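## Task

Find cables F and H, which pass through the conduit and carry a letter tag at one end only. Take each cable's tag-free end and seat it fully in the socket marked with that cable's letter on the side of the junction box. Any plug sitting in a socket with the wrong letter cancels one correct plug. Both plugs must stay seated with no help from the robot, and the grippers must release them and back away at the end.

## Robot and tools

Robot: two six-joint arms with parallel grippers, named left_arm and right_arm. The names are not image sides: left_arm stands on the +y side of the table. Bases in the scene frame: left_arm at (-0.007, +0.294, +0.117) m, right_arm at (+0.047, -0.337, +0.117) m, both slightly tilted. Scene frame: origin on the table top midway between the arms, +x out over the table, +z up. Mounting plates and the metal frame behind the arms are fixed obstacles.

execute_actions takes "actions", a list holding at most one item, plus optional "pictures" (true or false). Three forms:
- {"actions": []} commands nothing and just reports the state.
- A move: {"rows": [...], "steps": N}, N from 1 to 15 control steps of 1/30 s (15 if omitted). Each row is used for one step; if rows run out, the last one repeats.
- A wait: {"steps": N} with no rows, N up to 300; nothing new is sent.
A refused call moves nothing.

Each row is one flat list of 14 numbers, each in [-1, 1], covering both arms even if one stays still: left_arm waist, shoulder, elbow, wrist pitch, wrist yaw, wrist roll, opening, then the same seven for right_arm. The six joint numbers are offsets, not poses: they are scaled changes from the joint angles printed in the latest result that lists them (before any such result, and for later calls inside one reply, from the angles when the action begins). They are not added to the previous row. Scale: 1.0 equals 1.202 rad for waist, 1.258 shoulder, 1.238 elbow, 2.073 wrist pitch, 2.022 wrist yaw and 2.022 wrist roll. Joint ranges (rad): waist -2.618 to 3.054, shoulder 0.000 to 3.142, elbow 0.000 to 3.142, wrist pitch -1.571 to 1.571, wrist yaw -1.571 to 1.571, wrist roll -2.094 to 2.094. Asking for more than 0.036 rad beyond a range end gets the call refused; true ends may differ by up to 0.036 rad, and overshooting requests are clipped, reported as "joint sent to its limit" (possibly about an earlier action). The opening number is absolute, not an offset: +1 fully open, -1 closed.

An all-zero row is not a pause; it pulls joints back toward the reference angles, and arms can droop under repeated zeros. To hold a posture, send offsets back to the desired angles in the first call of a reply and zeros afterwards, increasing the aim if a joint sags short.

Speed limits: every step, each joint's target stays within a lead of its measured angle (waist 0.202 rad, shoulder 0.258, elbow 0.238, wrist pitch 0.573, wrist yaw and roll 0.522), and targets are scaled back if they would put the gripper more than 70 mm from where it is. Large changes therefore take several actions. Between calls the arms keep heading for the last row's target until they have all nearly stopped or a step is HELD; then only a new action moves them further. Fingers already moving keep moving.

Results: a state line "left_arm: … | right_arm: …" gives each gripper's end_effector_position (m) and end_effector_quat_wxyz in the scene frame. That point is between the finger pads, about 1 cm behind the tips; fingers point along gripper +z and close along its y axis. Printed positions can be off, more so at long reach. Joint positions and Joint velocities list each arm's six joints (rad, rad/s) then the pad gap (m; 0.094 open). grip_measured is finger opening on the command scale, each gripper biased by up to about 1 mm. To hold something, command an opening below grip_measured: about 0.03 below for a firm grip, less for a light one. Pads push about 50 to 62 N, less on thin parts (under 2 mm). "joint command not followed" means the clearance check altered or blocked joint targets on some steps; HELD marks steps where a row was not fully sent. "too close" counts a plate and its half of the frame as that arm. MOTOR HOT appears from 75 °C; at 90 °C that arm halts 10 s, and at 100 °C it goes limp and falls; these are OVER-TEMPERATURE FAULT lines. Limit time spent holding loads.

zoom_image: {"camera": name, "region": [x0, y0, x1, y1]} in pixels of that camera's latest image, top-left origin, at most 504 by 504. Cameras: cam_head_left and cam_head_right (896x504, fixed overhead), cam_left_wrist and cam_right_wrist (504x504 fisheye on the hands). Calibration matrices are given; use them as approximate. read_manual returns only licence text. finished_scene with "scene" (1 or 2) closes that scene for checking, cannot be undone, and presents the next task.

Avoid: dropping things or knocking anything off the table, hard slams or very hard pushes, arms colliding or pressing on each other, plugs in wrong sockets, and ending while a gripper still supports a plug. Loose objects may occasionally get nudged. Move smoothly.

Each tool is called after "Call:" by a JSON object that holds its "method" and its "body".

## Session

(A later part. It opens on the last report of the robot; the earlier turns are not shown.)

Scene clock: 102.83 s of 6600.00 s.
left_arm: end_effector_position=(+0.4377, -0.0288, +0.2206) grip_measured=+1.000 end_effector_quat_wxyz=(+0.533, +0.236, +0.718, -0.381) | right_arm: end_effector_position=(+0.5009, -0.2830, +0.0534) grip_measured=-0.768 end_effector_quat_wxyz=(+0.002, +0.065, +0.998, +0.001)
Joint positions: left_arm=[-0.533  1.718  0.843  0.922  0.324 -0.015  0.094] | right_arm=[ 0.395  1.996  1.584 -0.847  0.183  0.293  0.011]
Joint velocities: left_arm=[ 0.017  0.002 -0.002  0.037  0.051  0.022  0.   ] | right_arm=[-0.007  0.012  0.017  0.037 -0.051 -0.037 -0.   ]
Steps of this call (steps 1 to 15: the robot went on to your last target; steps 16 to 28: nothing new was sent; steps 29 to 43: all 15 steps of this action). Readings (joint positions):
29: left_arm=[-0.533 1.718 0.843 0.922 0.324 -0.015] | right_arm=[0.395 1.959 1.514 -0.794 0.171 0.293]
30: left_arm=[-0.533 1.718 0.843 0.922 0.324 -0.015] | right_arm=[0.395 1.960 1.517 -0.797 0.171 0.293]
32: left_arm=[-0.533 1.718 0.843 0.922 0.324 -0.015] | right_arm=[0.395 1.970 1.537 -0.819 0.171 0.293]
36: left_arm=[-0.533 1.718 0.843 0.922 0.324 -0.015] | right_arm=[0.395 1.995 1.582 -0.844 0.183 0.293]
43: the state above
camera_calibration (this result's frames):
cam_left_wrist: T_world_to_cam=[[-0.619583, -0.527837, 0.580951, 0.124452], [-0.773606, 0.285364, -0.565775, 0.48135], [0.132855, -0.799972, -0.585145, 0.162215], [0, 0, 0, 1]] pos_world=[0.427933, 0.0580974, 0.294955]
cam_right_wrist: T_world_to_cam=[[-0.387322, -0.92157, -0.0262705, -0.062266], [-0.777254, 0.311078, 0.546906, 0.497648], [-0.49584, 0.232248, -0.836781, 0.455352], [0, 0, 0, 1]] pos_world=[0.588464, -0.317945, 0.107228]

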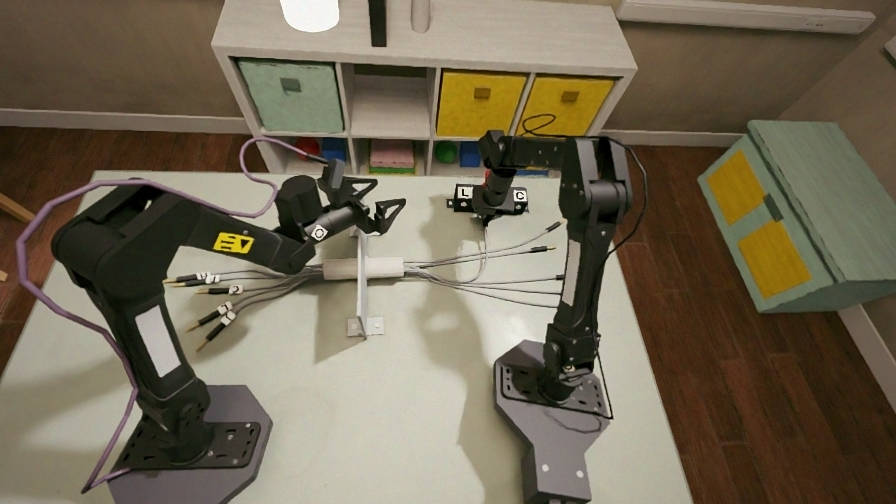

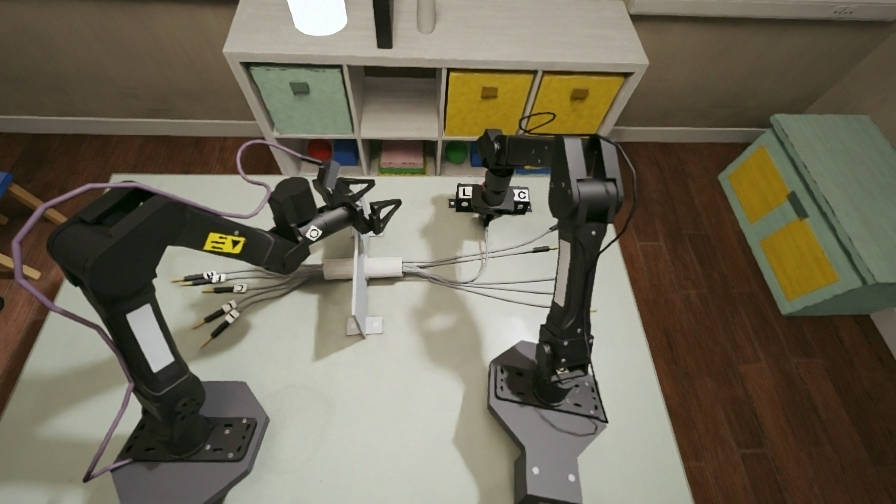

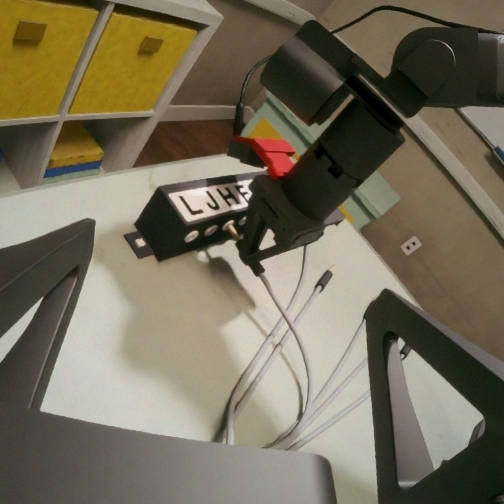

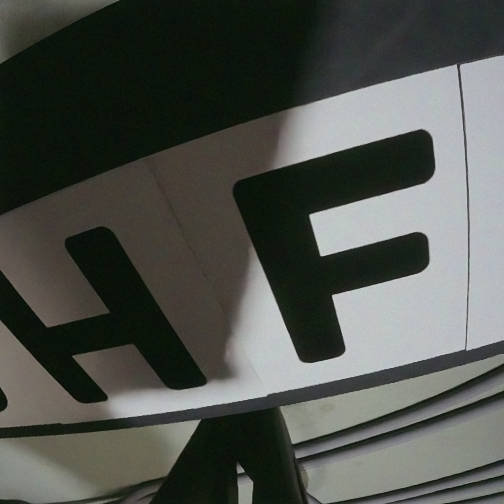

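Call:
{"method": "execute_actions", "body": {"actions": [{"rows":[[0,0,0,0,0,0,1,0,0,0.035,0,0,0,-0.84],[0,0,0,0,0,0,1,-0.003,0.008,0.05,-0.003,0,0,-0.84],[0,0,0,0,0,0,1,-0.006,0.016,0.066,-0.007,0,0,-0.84],[0,0,0,0,0,0,1,-0.009,0.024,0.082,-0.011,0,0.002,-0.84],[0,0,0,0,0,0,1,-0.012,0.032,0.098,-0.015,0,0.004,-0.84],[0,0,0,0,0,0,1,-0.016,0.042,0.116,-0.019,0,0.006,-0.84]],"steps":15}]}}

Call:
{"method": "zoom_image", "body": {"camera": "cam_left_wrist", "region": [190, 190, 290, 280]}}

Scene clock: 104.43 s of 6600.00 s.
left_arm: end_effector_position=(+0.4377, -0.0288, +0.2206) grip_measured=+1.000 end_effector_quat_wxyz=(+0.533, +0.236, +0.718, -0.381) | right_arm: end_effector_position=(+0.5016, -0.2842, +0.0550) grip_measured=-0.768 end_effector_quat_wxyz=(-0.027, +0.063, +0.998, -0.003)
Joint positions: left_arm=[-0.533  1.718  0.843  0.922  0.324 -0.015  0.094] | right_arm=[ 0.39   2.047  1.682 -0.952  0.176  0.293  0.011]
Joint velocities: left_arm=[-0.002  0.007  0.007 -0.007 -0.066 -0.037 -0.001] | right_arm=[-0.007 -0.012  0.002 -0.022  0.007  0.051 -0.001]
Steps of this call (steps 1 to 15: the robot went on to your last target; steps 16 to 33: nothing new was sent; steps 34 to 48: all 15 steps of this action). Readings (joint positions):
34: left_arm=[-0.533 1.718 0.843 0.922 0.324 -0.015] | right_arm=[0.395 1.996 1.584 -0.848 0.184 0.293]
35: left_arm=[-0.533 1.718 0.843 0.922 0.324 -0.015] | right_arm=[0.395 1.998 1.588 -0.851 0.184 0.293]
37: left_arm=[-0.533 1.718 0.843 0.922 0.324 -0.015] | right_arm=[0.394 2.011 1.612 -0.876 0.184 0.293]
41: left_arm=[-0.533 1.718 0.843 0.922 0.324 -0.015] | right_arm=[0.391 2.042 1.670 -0.939 0.179 0.293]
48: the state above
camera_calibration (this result's frames):
cam_left_wrist: T_world_to_cam=[[-0.619583, -0.527837, 0.580951, 0.124452], [-0.773606, 0.285364, -0.565775, 0.48135], [0.132855, -0.799972, -0.585145, 0.162215], [0, 0, 0, 1]] pos_world=[0.427933, 0.0580974, 0.294955]
cam_right_wrist: T_world_to_cam=[[-0.38282, -0.923823, -0.000602345, -0.0673466], [-0.746, 0.308748, 0.59005, 0.479009], [-0.544916, 0.226332, -0.807366, 0.478589], [0, 0, 0, 1]] pos_world=[0.592349, -0.318429, 0.103717]

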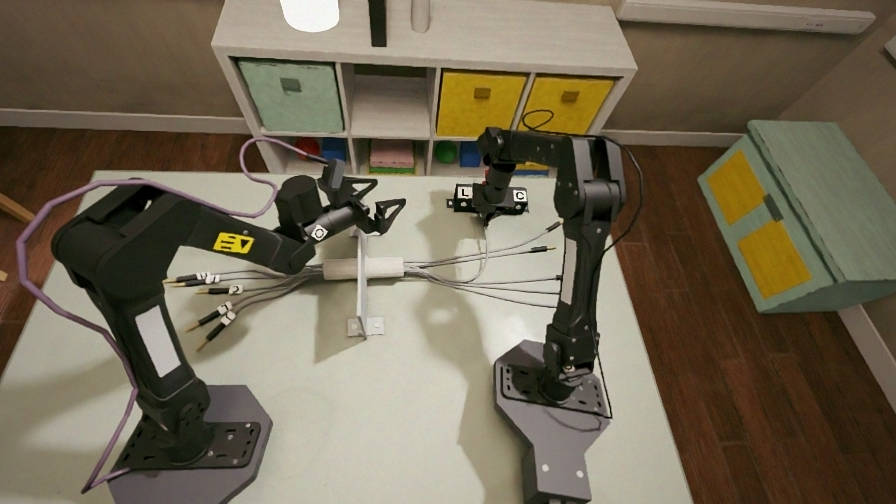

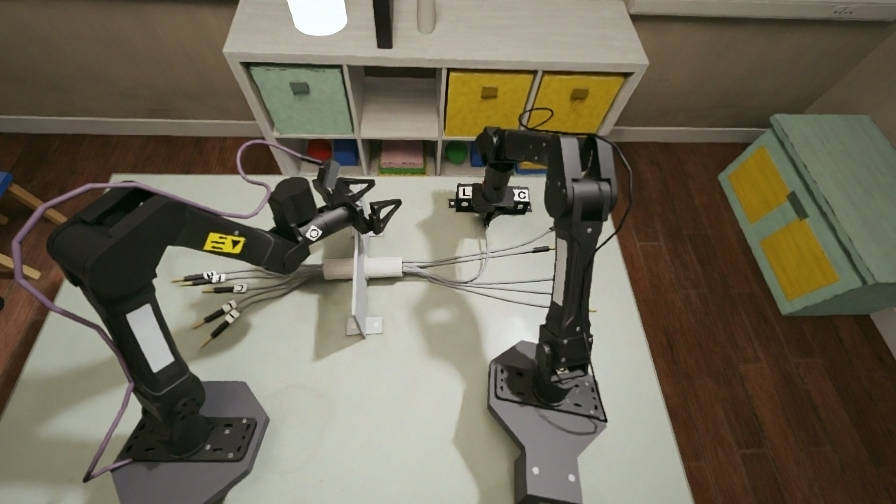

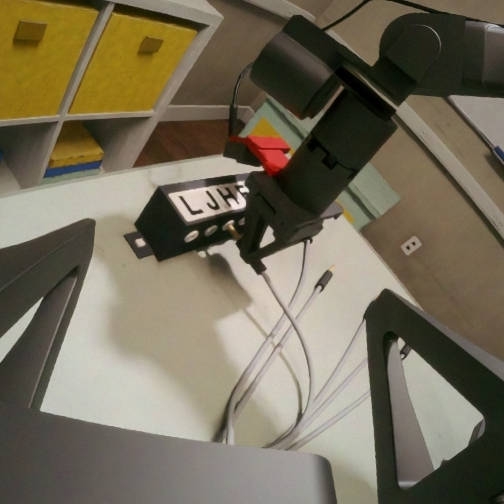

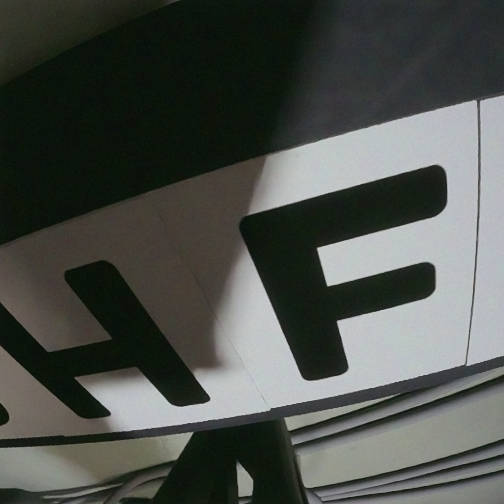

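Region (190, 190, 290, 280) of cam_left_wrist's 504x504 image, scaled by 5.040, with more detail than that image has; it fills the top 454 rows of this view, and the rest is white.

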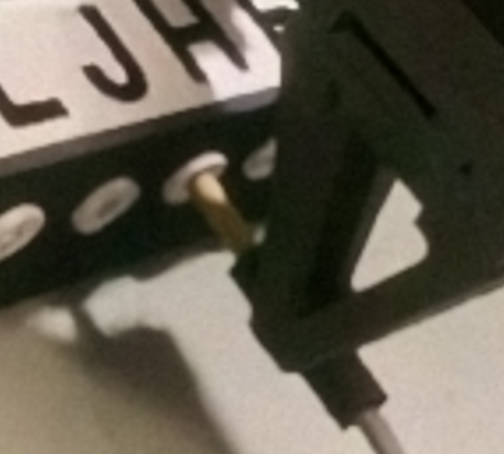

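Call:
{"method": "execute_actions", "body": {"actions": [{"rows":[[0,0,0,0,0,0,1,0,0,0.03,0.015,0,0,-0.84],[0,0,0,0,0,0,1,0,0,0.03,0.03,0,0,-0.84],[0,0,0,0,0,0,1,-0.005,0,0.03,0.045,0,0,-0.84],[0,0,0,0,0,0,1,-0.01,0,0.03,0.06,0,0,-0.84],[0,0,0,0,0,0,1,-0.01,0,0.03,0.075,0,0,-0.84]],"steps":15}]}}

Call:
{"method": "zoom_image", "body": {"camera": "cam_left_wrist", "region": [190, 190, 290, 280]}}

Scene clock: 105.93 s of 6600.00 s.
left_arm: end_effector_position=(+0.4377, -0.0288, +0.2206) grip_measured=+1.000 end_effector_quat_wxyz=(+0.533, +0.236, +0.718, -0.381) | right_arm: end_effector_position=(+0.5021, -0.2839, +0.0550) grip_measured=-0.768 end_effector_quat_wxyz=(-0.026, +0.063, +0.998, -0.002)
Joint positions: left_arm=[-0.533  1.718  0.843  0.922  0.324 -0.015  0.094] | right_arm=[ 0.39   2.047  1.682 -0.95   0.175  0.293  0.011]
Joint velocities: left_arm=[-0.017 -0.002 -0.012 -0.007 -0.007 -0.022 -0.001] | right_arm=[-0.007 -0.007 -0.022 -0.066 -0.022 -0.066  0.   ]
Steps of this call (steps 1 to 15: the robot went on to your last target; steps 16 to 30: nothing new was sent; steps 31 to 45: all 15 steps of this action). Readings (joint positions):
31: left_arm=[-0.533 1.718 0.843 0.922 0.324 -0.015] | right_arm=[0.390 2.047 1.682 -0.954 0.176 0.293]
32: left_arm=[-0.533 1.718 0.843 0.922 0.324 -0.015] | right_arm=[0.390 2.047 1.682 -0.954 0.175 0.293]
34: left_arm=[-0.533 1.718 0.843 0.922 0.324 -0.015] | right_arm=[0.390 2.047 1.682 -0.951 0.175 0.293]
38: left_arm=[-0.533 1.718 0.843 0.922 0.324 -0.015] | right_arm=[0.390 2.047 1.682 -0.950 0.175 0.293]
45: the state above
camera_calibration (this result's frames):
cam_left_wrist: T_world_to_cam=[[-0.619583, -0.527837, 0.580951, 0.124452], [-0.773606, 0.285364, -0.565775, 0.48135], [0.132855, -0.799972, -0.585145, 0.162215], [0, 0, 0, 1]] pos_world=[0.427933, 0.0580974, 0.294955]
cam_right_wrist: T_world_to_cam=[[-0.383237, -0.923647, -0.00242609, -0.0665656], [-0.747095, 0.308435, 0.588827, 0.479864], [-0.54312, 0.227473, -0.808256, 0.478369], [0, 0, 0, 1]] pos_world=[0.592805, -0.318306, 0.103926]

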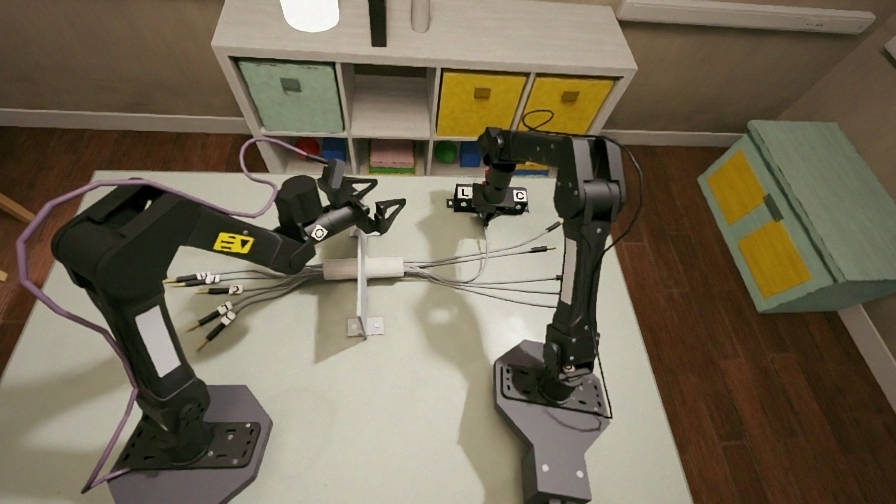

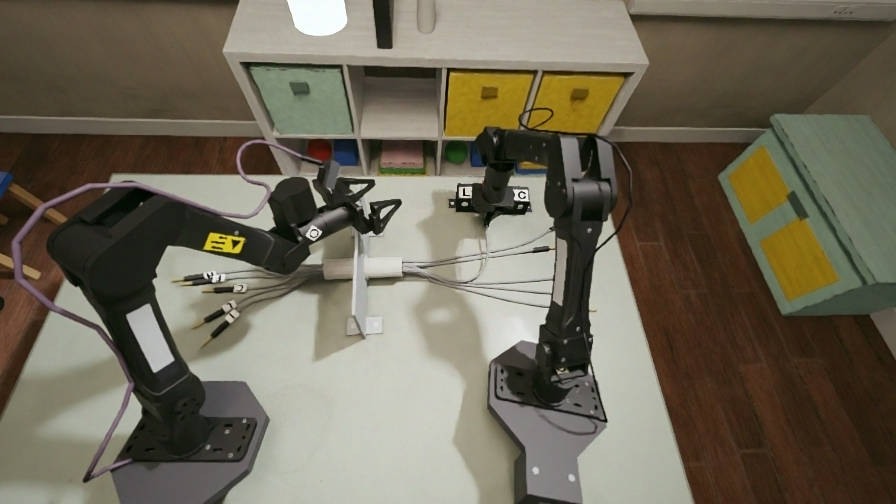

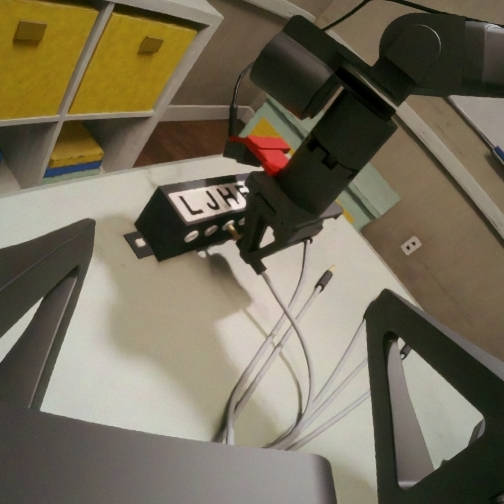

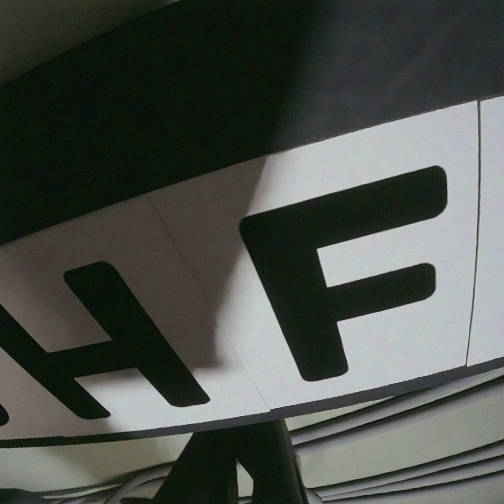

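Region (190, 190, 290, 280) of cam_left_wrist's 504x504 image, scaled by 5.040, with more detail than that image has; it fills the top 454 rows of this view, and the rest is white.

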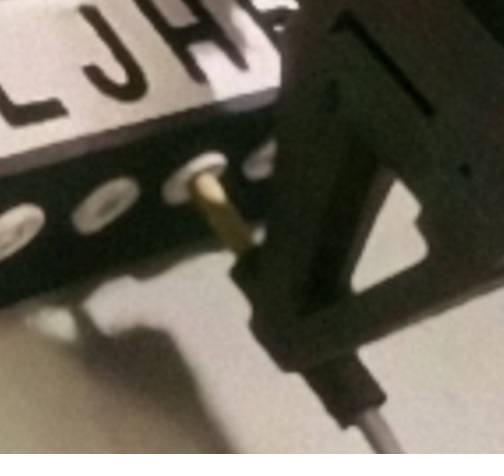

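Call:
{"method": "execute_actions", "body": {"actions": []}}

Scene clock: 109.30 s of 6600.00 s.
left_arm: end_effector_position=(+0.4377, -0.0288, +0.2206) grip_measured=+1.000 end_effector_quat_wxyz=(+0.533, +0.236, +0.718, -0.381) | right_arm: end_effector_position=(+0.5021, -0.2839, +0.0550) grip_measured=-0.768 end_effector_quat_wxyz=(-0.026, +0.063, +0.998, -0.002)
Joint positions: left_arm=[-0.533  1.718  0.843  0.922  0.324 -0.015  0.094] | right_arm=[ 0.39   2.047  1.682 -0.95   0.175  0.293  0.011]
Joint velocities: left_arm=[ 0.002 -0.012 -0.012  0.007  0.066 -0.037 -0.001] | right_arm=[-0.002 -0.007  0.002  0.007 -0.081 -0.066  0.   ]
Steps of this call (steps 1 to 15: the robot went on to your last target; steps 16 to 90: nothing new was sent; then 0.37 s passed at rest). Readings (joint positions):
1: left_arm=[-0.533 1.718 0.843 0.922 0.324 -0.015] | right_arm=[0.390 2.047 1.682 -0.950 0.175 0.293]
2: left_arm=[-0.533 1.718 0.843 0.922 0.324 -0.015] | right_arm=[0.390 2.047 1.682 -0.950 0.175 0.293]
4: left_arm=[-0.533 1.718 0.843 0.922 0.324 -0.015] | right_arm=[0.390 2.047 1.682 -0.950 0.175 0.293]
8: left_arm=[-0.533 1.718 0.843 0.922 0.324 -0.015] | right_arm=[0.390 2.047 1.682 -0.950 0.175 0.293]
90: the state above
All arms were judged still, so your last target was given up. Only a new action makes them travel on or press farther. Fingers that are still opening or closing keep moving.
camera_calibration (this result's frames):
cam_left_wrist: T_world_to_cam=[[-0.619583, -0.527837, 0.580951, 0.124452], [-0.773606, 0.285364, -0.565775, 0.48135], [0.132855, -0.799972, -0.585145, 0.162215], [0, 0, 0, 1]] pos_world=[0.427933, 0.0580974, 0.294955]
cam_right_wrist: T_world_to_cam=[[-0.383237, -0.923647, -0.00242609, -0.0665656], [-0.747095, 0.308435, 0.588827, 0.479864], [-0.54312, 0.227473, -0.808256, 0.478369], [0, 0, 0, 1]] pos_world=[0.592805, -0.318306, 0.103926]

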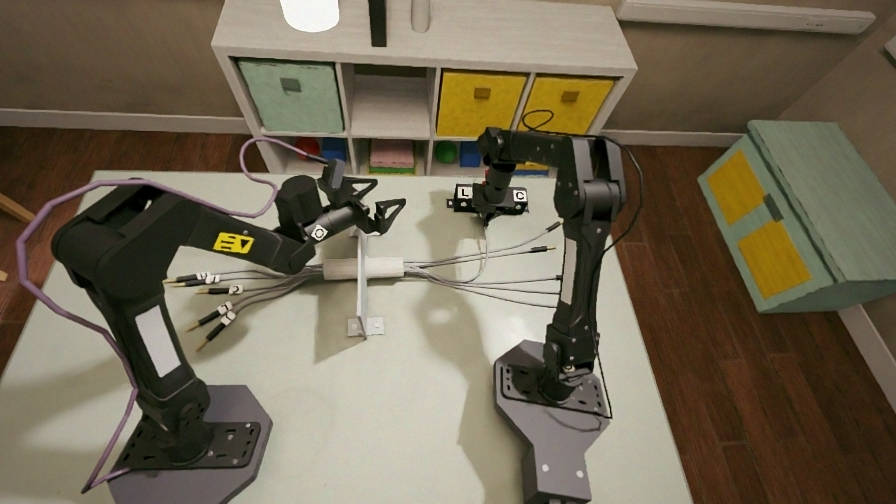

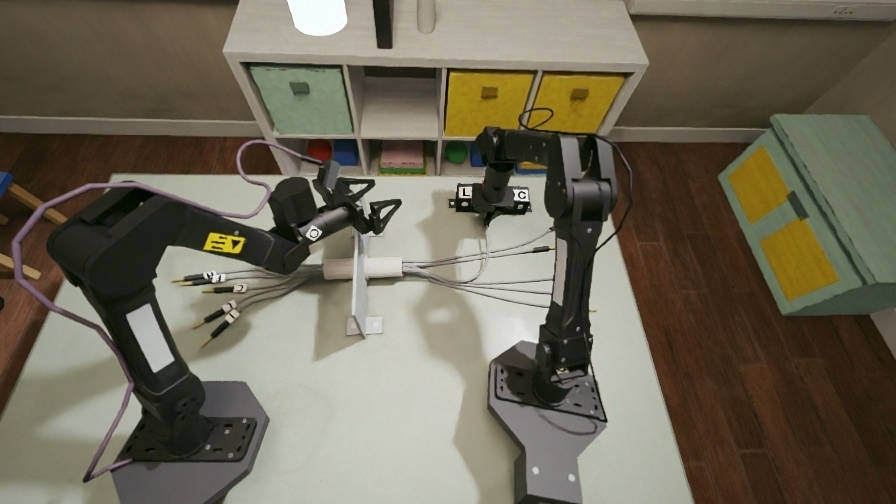

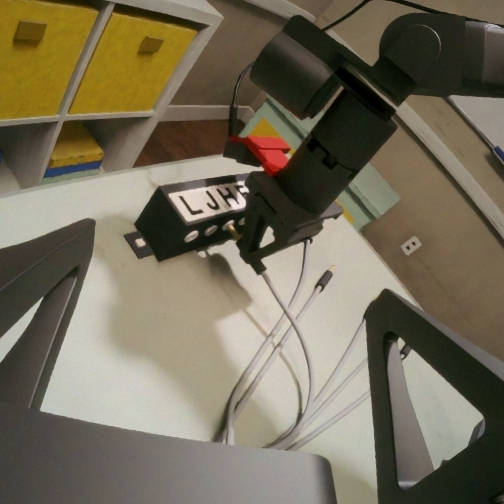

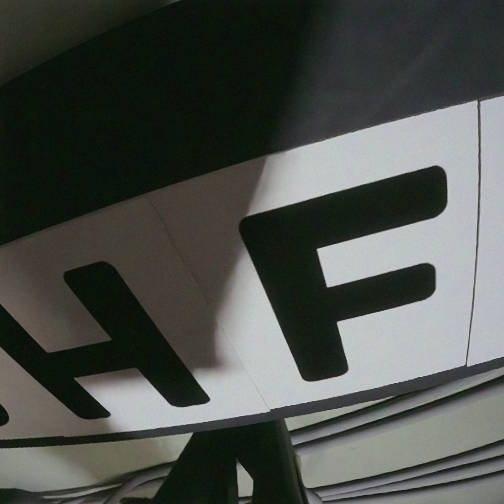

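Call:
{"method": "zoom_image", "body": {"camera": "cam_left_wrist", "region": [170,180,300,290]}}

Call:
{"method": "execute_actions", "body": {"actions": [{"rows":[[0,0,0,0,0,0,1,0.004,-0.04,-0.06,0.065,0,0,-0.84]],"steps":15}]}}

Region (170, 180, 300, 290) of cam_left_wrist's 504x504 image, scaled by 3.877, with more detail than that image has; it fills the top 426 rows of this view, and the rest is white.

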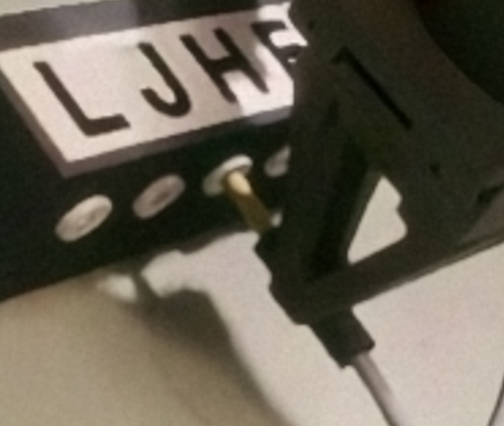

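Scene clock: 111.70 s of 6600.00 s.
left_arm: end_effector_position=(+0.4377, -0.0288, +0.2206) grip_measured=+1.000 end_effector_quat_wxyz=(+0.533, +0.236, +0.718, -0.381) | right_arm: end_effector_position=(+0.5010, -0.2837, +0.0526) grip_measured=-0.768 end_effector_quat_wxyz=(-0.011, +0.065, +0.998, +0.001)
Joint positions: left_arm=[-0.533  1.718  0.843  0.922  0.324 -0.015  0.094] | right_arm=[ 0.39   2.02   1.623 -0.888  0.176  0.293  0.011]
Joint velocities: left_arm=[-0.002 -0.012 -0.022 -0.081 -0.037 -0.095 -0.001] | right_arm=[-0.002  0.007 -0.017 -0.051 -0.007  0.051 -0.   ]
Steps of this call (steps 1 to 57: nothing new was sent; steps 58 to 72: all 15 steps of this action). Readings (joint positions):
58: left_arm=[-0.533 1.718 0.843 0.922 0.324 -0.015] | right_arm=[0.390 2.043 1.671 -0.942 0.175 0.293]
59: left_arm=[-0.533 1.718 0.843 0.922 0.324 -0.015] | right_arm=[0.390 2.035 1.651 -0.920 0.176 0.293]
61: left_arm=[-0.533 1.718 0.843 0.922 0.324 -0.015] | right_arm=[0.390 2.023 1.632 -0.899 0.176 0.293]
65: left_arm=[-0.533 1.718 0.843 0.922 0.324 -0.015] | right_arm=[0.390 2.020 1.624 -0.889 0.176 0.293]
72: the state above
camera_calibration (this result's frames):
cam_left_wrist: T_world_to_cam=[[-0.619583, -0.527837, 0.580951, 0.124452], [-0.773606, 0.285364, -0.565775, 0.48135], [0.132855, -0.799972, -0.585145, 0.162215], [0, 0, 0, 1]] pos_world=[0.427933, 0.0580974, 0.294955]
cam_right_wrist: T_world_to_cam=[[-0.387672, -0.921624, -0.0178969, -0.0632071], [-0.762686, 0.309791, 0.56775, 0.489699], [-0.517708, 0.233751, -0.823006, 0.465539], [0, 0, 0, 1]] pos_world=[0.589996, -0.318778, 0.103983]

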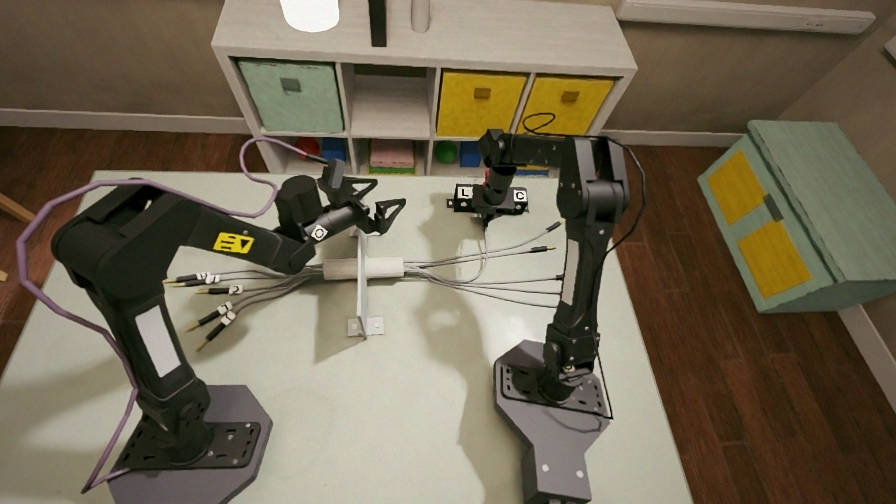

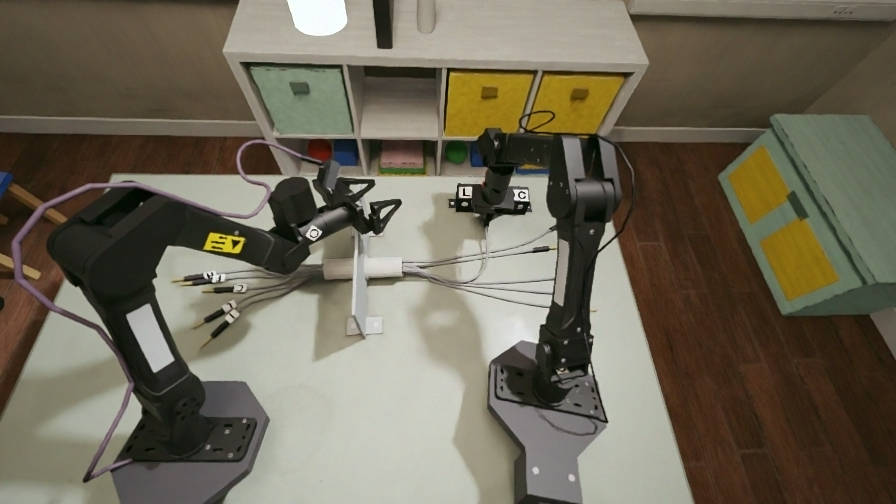

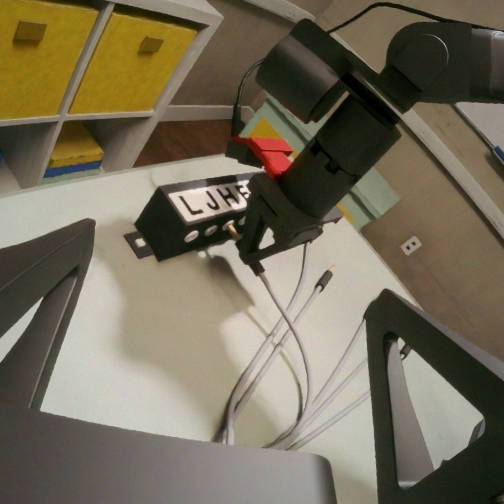

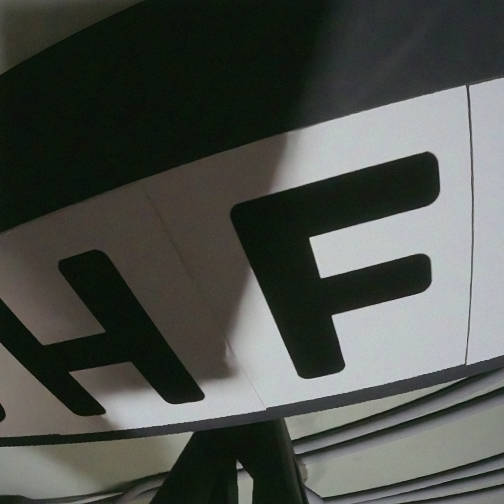

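Call:
{"method": "execute_actions", "body": {"actions": [{"rows":[[0,0,0,0,0,0,1,0,0.01,0.03,0,0,0,-0.62]],"steps":10}]}}

Call:
{"method": "zoom_image", "body": {"camera": "cam_left_wrist", "region": [170,180,300,290]}}

Scene clock: 114.20 s of 6600.00 s.
left_arm: end_effector_position=(+0.4377, -0.0288, +0.2206) grip_measured=+1.000 end_effector_quat_wxyz=(+0.533, +0.236, +0.718, -0.381) | right_arm: end_effector_position=(+0.4997, -0.2837, +0.0503) grip_measured=-0.623 end_effector_quat_wxyz=(-0.014, +0.065, +0.998, -0.000)
Joint positions: left_arm=[-0.533  1.718  0.843  0.922  0.324 -0.015  0.094] | right_arm=[ 0.39   2.025  1.623 -0.889  0.176  0.293  0.018]
Joint velocities: left_arm=[ 0.007 -0.007  0.022 -0.051 -0.037 -0.007  0.   ] | right_arm=[-0.007 -0.007 -0.002 -0.037 -0.066  0.007 -0.   ]
Steps of this call (steps 1 to 15: the robot went on to your last target; steps 16 to 65: nothing new was sent; steps 66 to 75: all 10 steps of this action). Readings (joint positions):
66: left_arm=[-0.533 1.718 0.843 0.922 0.324 -0.015] | right_arm=[0.390 2.020 1.623 -0.889 0.176 0.293]
67: left_arm=[-0.533 1.718 0.843 0.922 0.324 -0.015] | right_arm=[0.390 2.020 1.623 -0.889 0.176 0.293]
69: left_arm=[-0.533 1.718 0.843 0.922 0.324 -0.015] | right_arm=[0.390 2.022 1.623 -0.889 0.176 0.293]
73: left_arm=[-0.533 1.718 0.843 0.922 0.324 -0.015] | right_arm=[0.390 2.025 1.623 -0.889 0.176 0.293]
75: the state above
camera_calibration (this result's frames):
cam_left_wrist: T_world_to_cam=[[-0.619583, -0.527837, 0.580951, 0.124452], [-0.773606, 0.285364, -0.565775, 0.48135], [0.132855, -0.799972, -0.585145, 0.162215], [0, 0, 0, 1]] pos_world=[0.427933, 0.0580974, 0.294955]
cam_right_wrist: T_world_to_cam=[[-0.386611, -0.922141, -0.0136899, -0.0645546], [-0.759346, 0.309864, 0.572169, 0.488113], [-0.523379, 0.231602, -0.820021, 0.465087], [0, 0, 0, 1]] pos_world=[0.589106, -0.318493, 0.101214]

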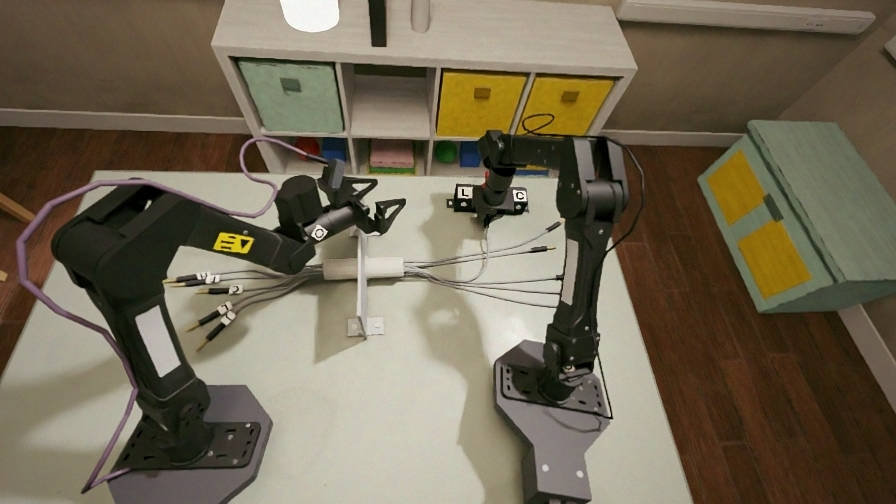

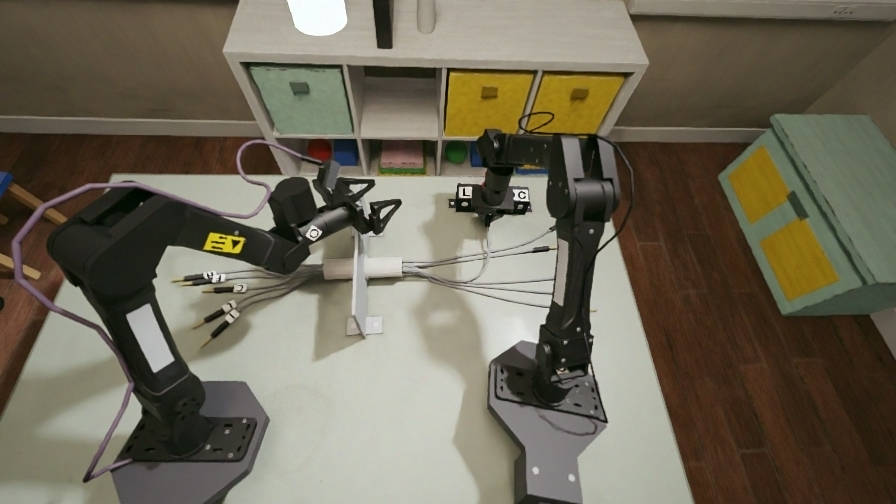

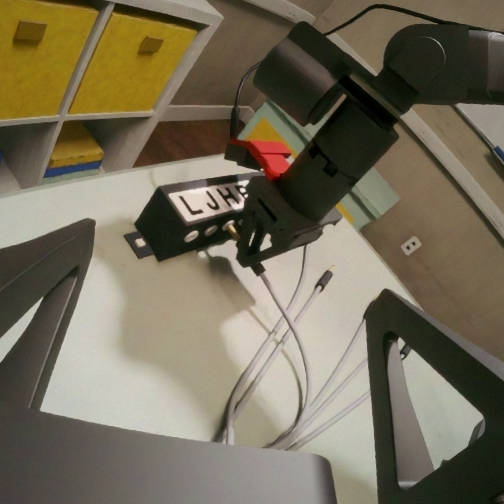

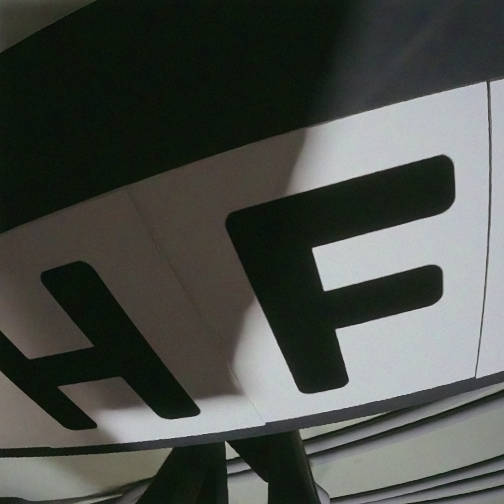

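Region (170, 180, 300, 290) of cam_left_wrist's 504x504 image, scaled by 3.877, with more detail than that image has; it fills the top 426 rows of this view, and the rest is white.

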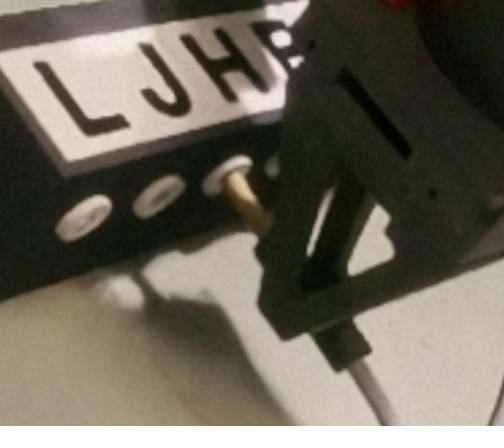

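Call:
{"method": "execute_actions", "body": {"actions": [{"rows":[[0,0,0,0,0,0,1,0.025,-0.06,-0.057,0.03,0,0,-0.62]],"steps":12}]}}

Call:
{"method": "zoom_image", "body": {"camera": "cam_left_wrist", "region": [170,180,300,290]}}

Scene clock: 115.50 s of 6600.00 s.
left_arm: end_effector_position=(+0.4377, -0.0288, +0.2206) grip_measured=+1.000 end_effector_quat_wxyz=(+0.533, +0.236, +0.718, -0.381) | right_arm: end_effector_position=(+0.4939, -0.2806, +0.0543) grip_measured=-0.623 end_effector_quat_wxyz=(-0.006, +0.061, +0.998, +0.002)
Joint positions: left_arm=[-0.533  1.718  0.843  0.922  0.324 -0.015  0.094] | right_arm=[ 0.401  1.986  1.568 -0.857  0.178  0.293  0.018]
Joint velocities: left_arm=[ 0.007  0.007 -0.007  0.051 -0.051 -0.081 -0.001] | right_arm=[-0.012 -0.007 -0.032 -0.022  0.022 -0.066 -0.002]
Steps of this call (steps 1 to 15: the robot went on to your last target; steps 16 to 27: nothing new was sent; steps 28 to 39: all 12 steps of this action). Readings (joint positions):
28: left_arm=[-0.533 1.718 0.843 0.922 0.324 -0.015] | right_arm=[0.390 2.020 1.614 -0.879 0.177 0.293]
29: left_arm=[-0.533 1.718 0.843 0.922 0.324 -0.015] | right_arm=[0.391 2.010 1.596 -0.865 0.177 0.293]
31: left_arm=[-0.533 1.718 0.843 0.922 0.324 -0.015] | right_arm=[0.396 1.994 1.573 -0.862 0.177 0.293]
35: left_arm=[-0.533 1.718 0.843 0.922 0.324 -0.015] | right_arm=[0.401 1.987 1.568 -0.858 0.177 0.293]
39: the state above
camera_calibration (this result's frames):
cam_left_wrist: T_world_to_cam=[[-0.619583, -0.527837, 0.580951, 0.124452], [-0.773606, 0.285364, -0.565775, 0.48135], [0.132855, -0.799972, -0.585145, 0.162215], [0, 0, 0, 1]] pos_world=[0.427933, 0.0580974, 0.294955]
cam_right_wrist: T_world_to_cam=[[-0.37938, -0.924923, -0.0242452, -0.0677243], [-0.771382, 0.301714, 0.560302, 0.484725], [-0.510921, 0.23127, -0.827934, 0.458777], [0, 0, 0, 1]] pos_world=[0.582614, -0.314989, 0.106602]

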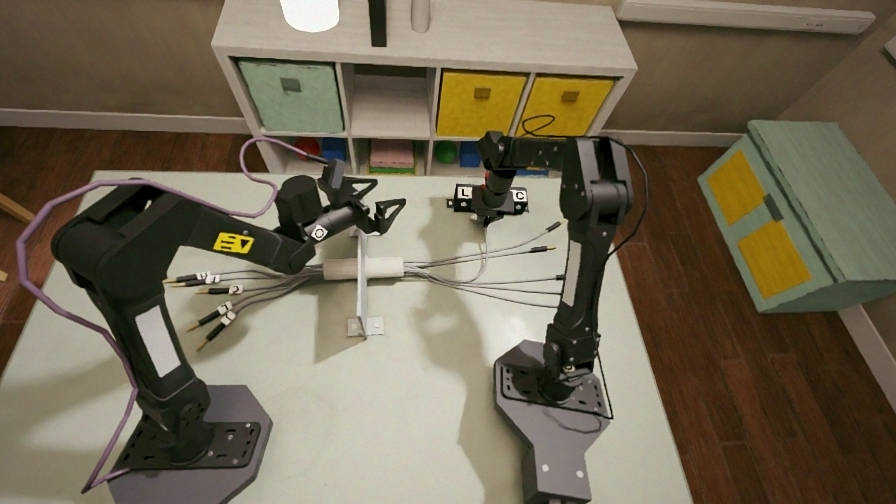

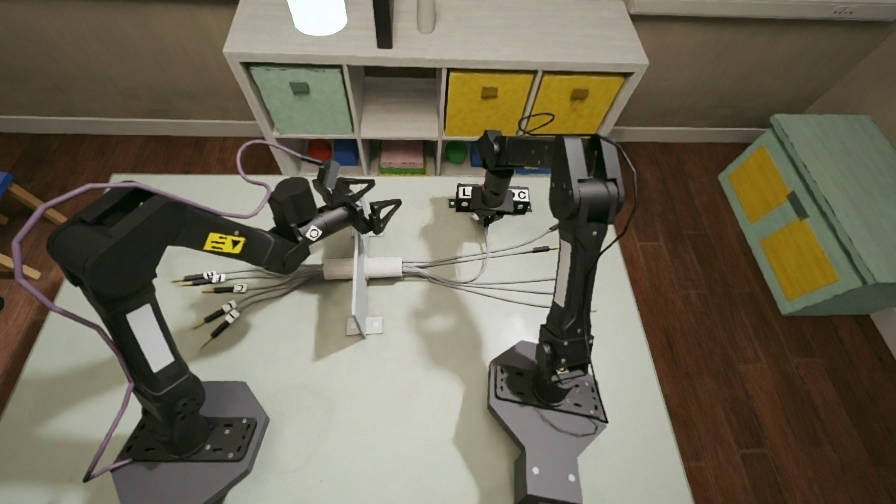

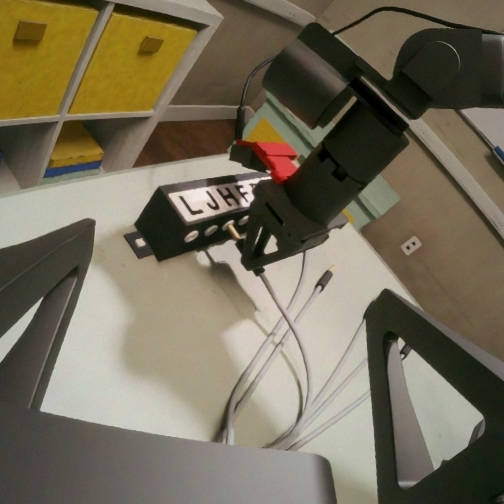

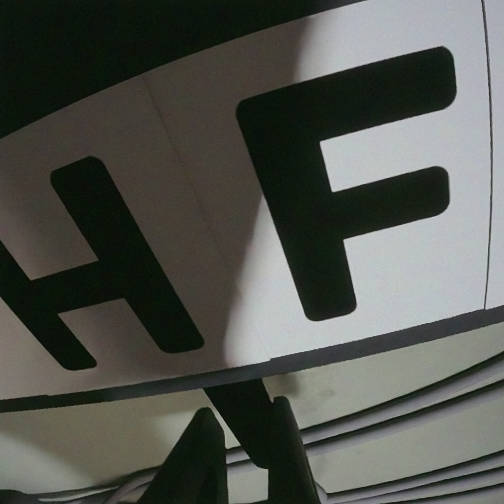

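Region (170, 180, 300, 290) of cam_left_wrist's 504x504 image, scaled by 3.877, with more detail than that image has; it fills the top 426 rows of this view, and the rest is white.

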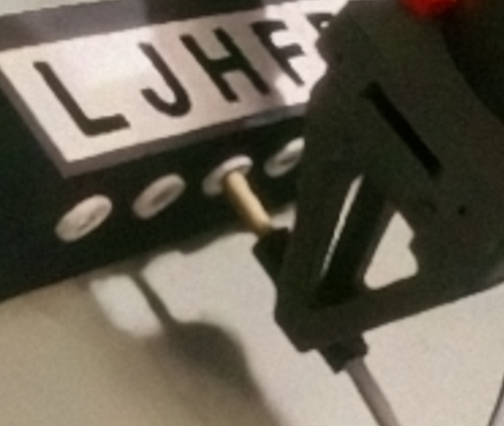

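Call:
{"method": "execute_actions", "body": {"actions": [{"rows":[[0,0,0,0,0,0,1,0.022,-0.08,-0.115,0.04,0,0,-0.62]],"steps":12}]}}

Call:
{"method": "zoom_image", "body": {"camera": "cam_left_wrist", "region": [170,180,300,290]}}

Scene clock: 118.30 s of 6600.00 s.
left_arm: end_effector_position=(+0.4377, -0.0288, +0.2206) grip_measured=+1.000 end_effector_quat_wxyz=(+0.533, +0.236, +0.718, -0.381) | right_arm: end_effector_position=(+0.4702, -0.2804, +0.0517) grip_measured=-0.623 end_effector_quat_wxyz=(-0.009, +0.056, +0.998, +0.002)
Joint positions: left_arm=[-0.533  1.718  0.843  0.922  0.324 -0.015  0.094] | right_arm=[ 0.41   1.921  1.437 -0.8    0.181  0.293  0.018]
Joint velocities: left_arm=[-0.017  0.002 -0.002 -0.037 -0.051 -0.066 -0.   ] | right_arm=[-0.007  0.002  0.002 -0.007  0.037  0.037  0.001]
Steps of this call (steps 1 to 15: the robot went on to your last target; steps 16 to 72: nothing new was sent; steps 73 to 84: all 12 steps of this action). Readings (joint positions):
73: left_arm=[-0.533 1.718 0.843 0.922 0.324 -0.015] | right_arm=[0.401 1.977 1.546 -0.834 0.180 0.293]
74: left_arm=[-0.533 1.718 0.843 0.922 0.324 -0.015] | right_arm=[0.401 1.956 1.507 -0.811 0.181 0.293]
76: left_arm=[-0.533 1.718 0.843 0.922 0.324 -0.015] | right_arm=[0.402 1.926 1.454 -0.809 0.181 0.293]
80: left_arm=[-0.533 1.718 0.843 0.922 0.324 -0.015] | right_arm=[0.409 1.921 1.437 -0.804 0.181 0.293]
84: the state above
camera_calibration (this result's frames):
cam_left_wrist: T_world_to_cam=[[-0.619583, -0.527837, 0.580951, 0.124452], [-0.773606, 0.285364, -0.565775, 0.48135], [0.132855, -0.799972, -0.585145, 0.162215], [0, 0, 0, 1]] pos_world=[0.427933, 0.0580974, 0.294955]
cam_right_wrist: T_world_to_cam=[[-0.369711, -0.928908, -0.0210703, -0.0823899], [-0.770644, 0.293895, 0.565449, 0.46504], [-0.519058, 0.22529, -0.824514, 0.44643], [0, 0, 0, 1]] pos_world=[0.559643, -0.313782, 0.103396]

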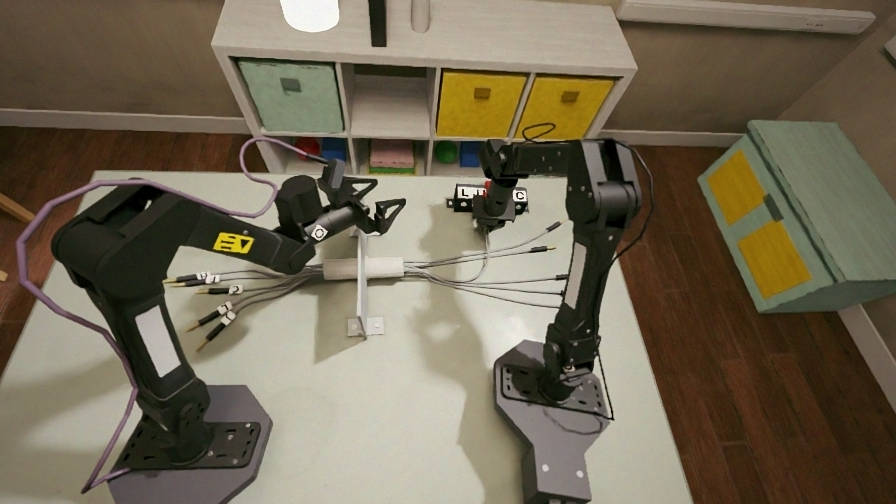

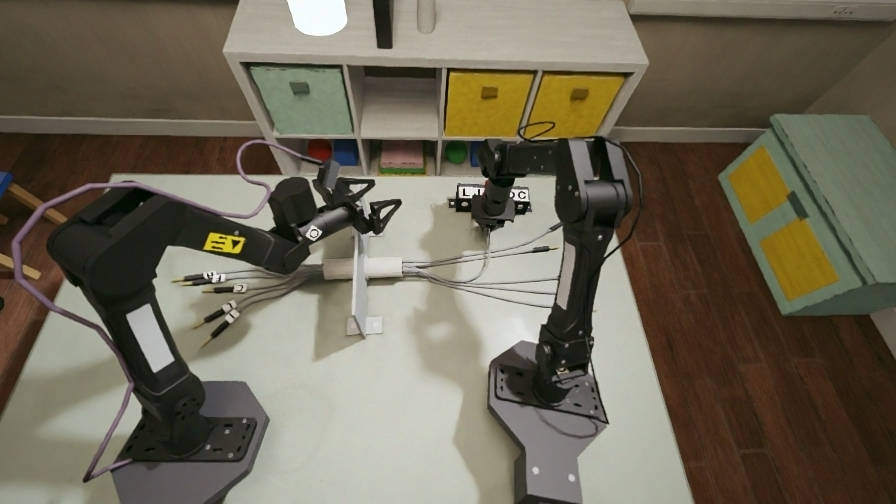

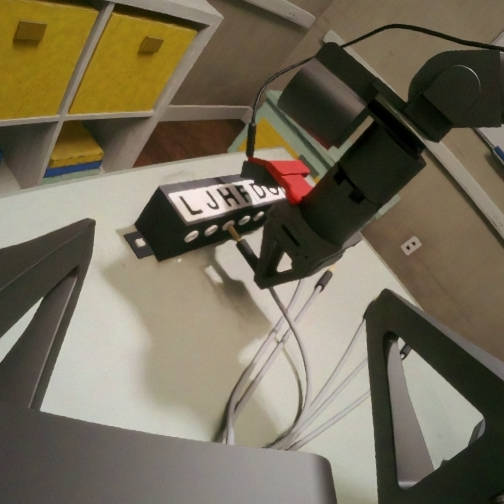

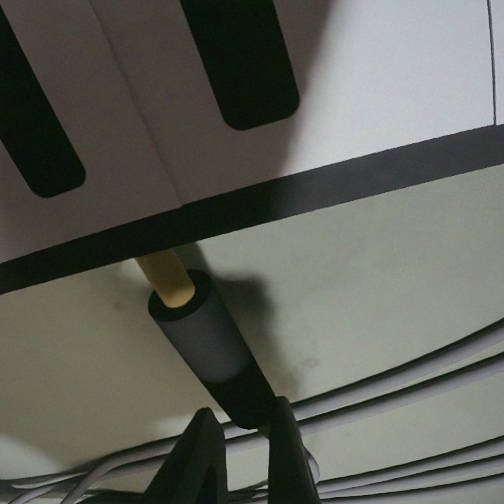

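Region (170, 180, 300, 290) of cam_left_wrist's 504x504 image, scaled by 3.877, with more detail than that image has; it fills the top 426 rows of this view, and the rest is white.

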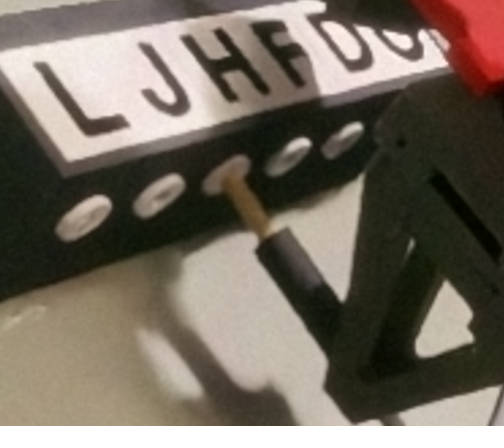

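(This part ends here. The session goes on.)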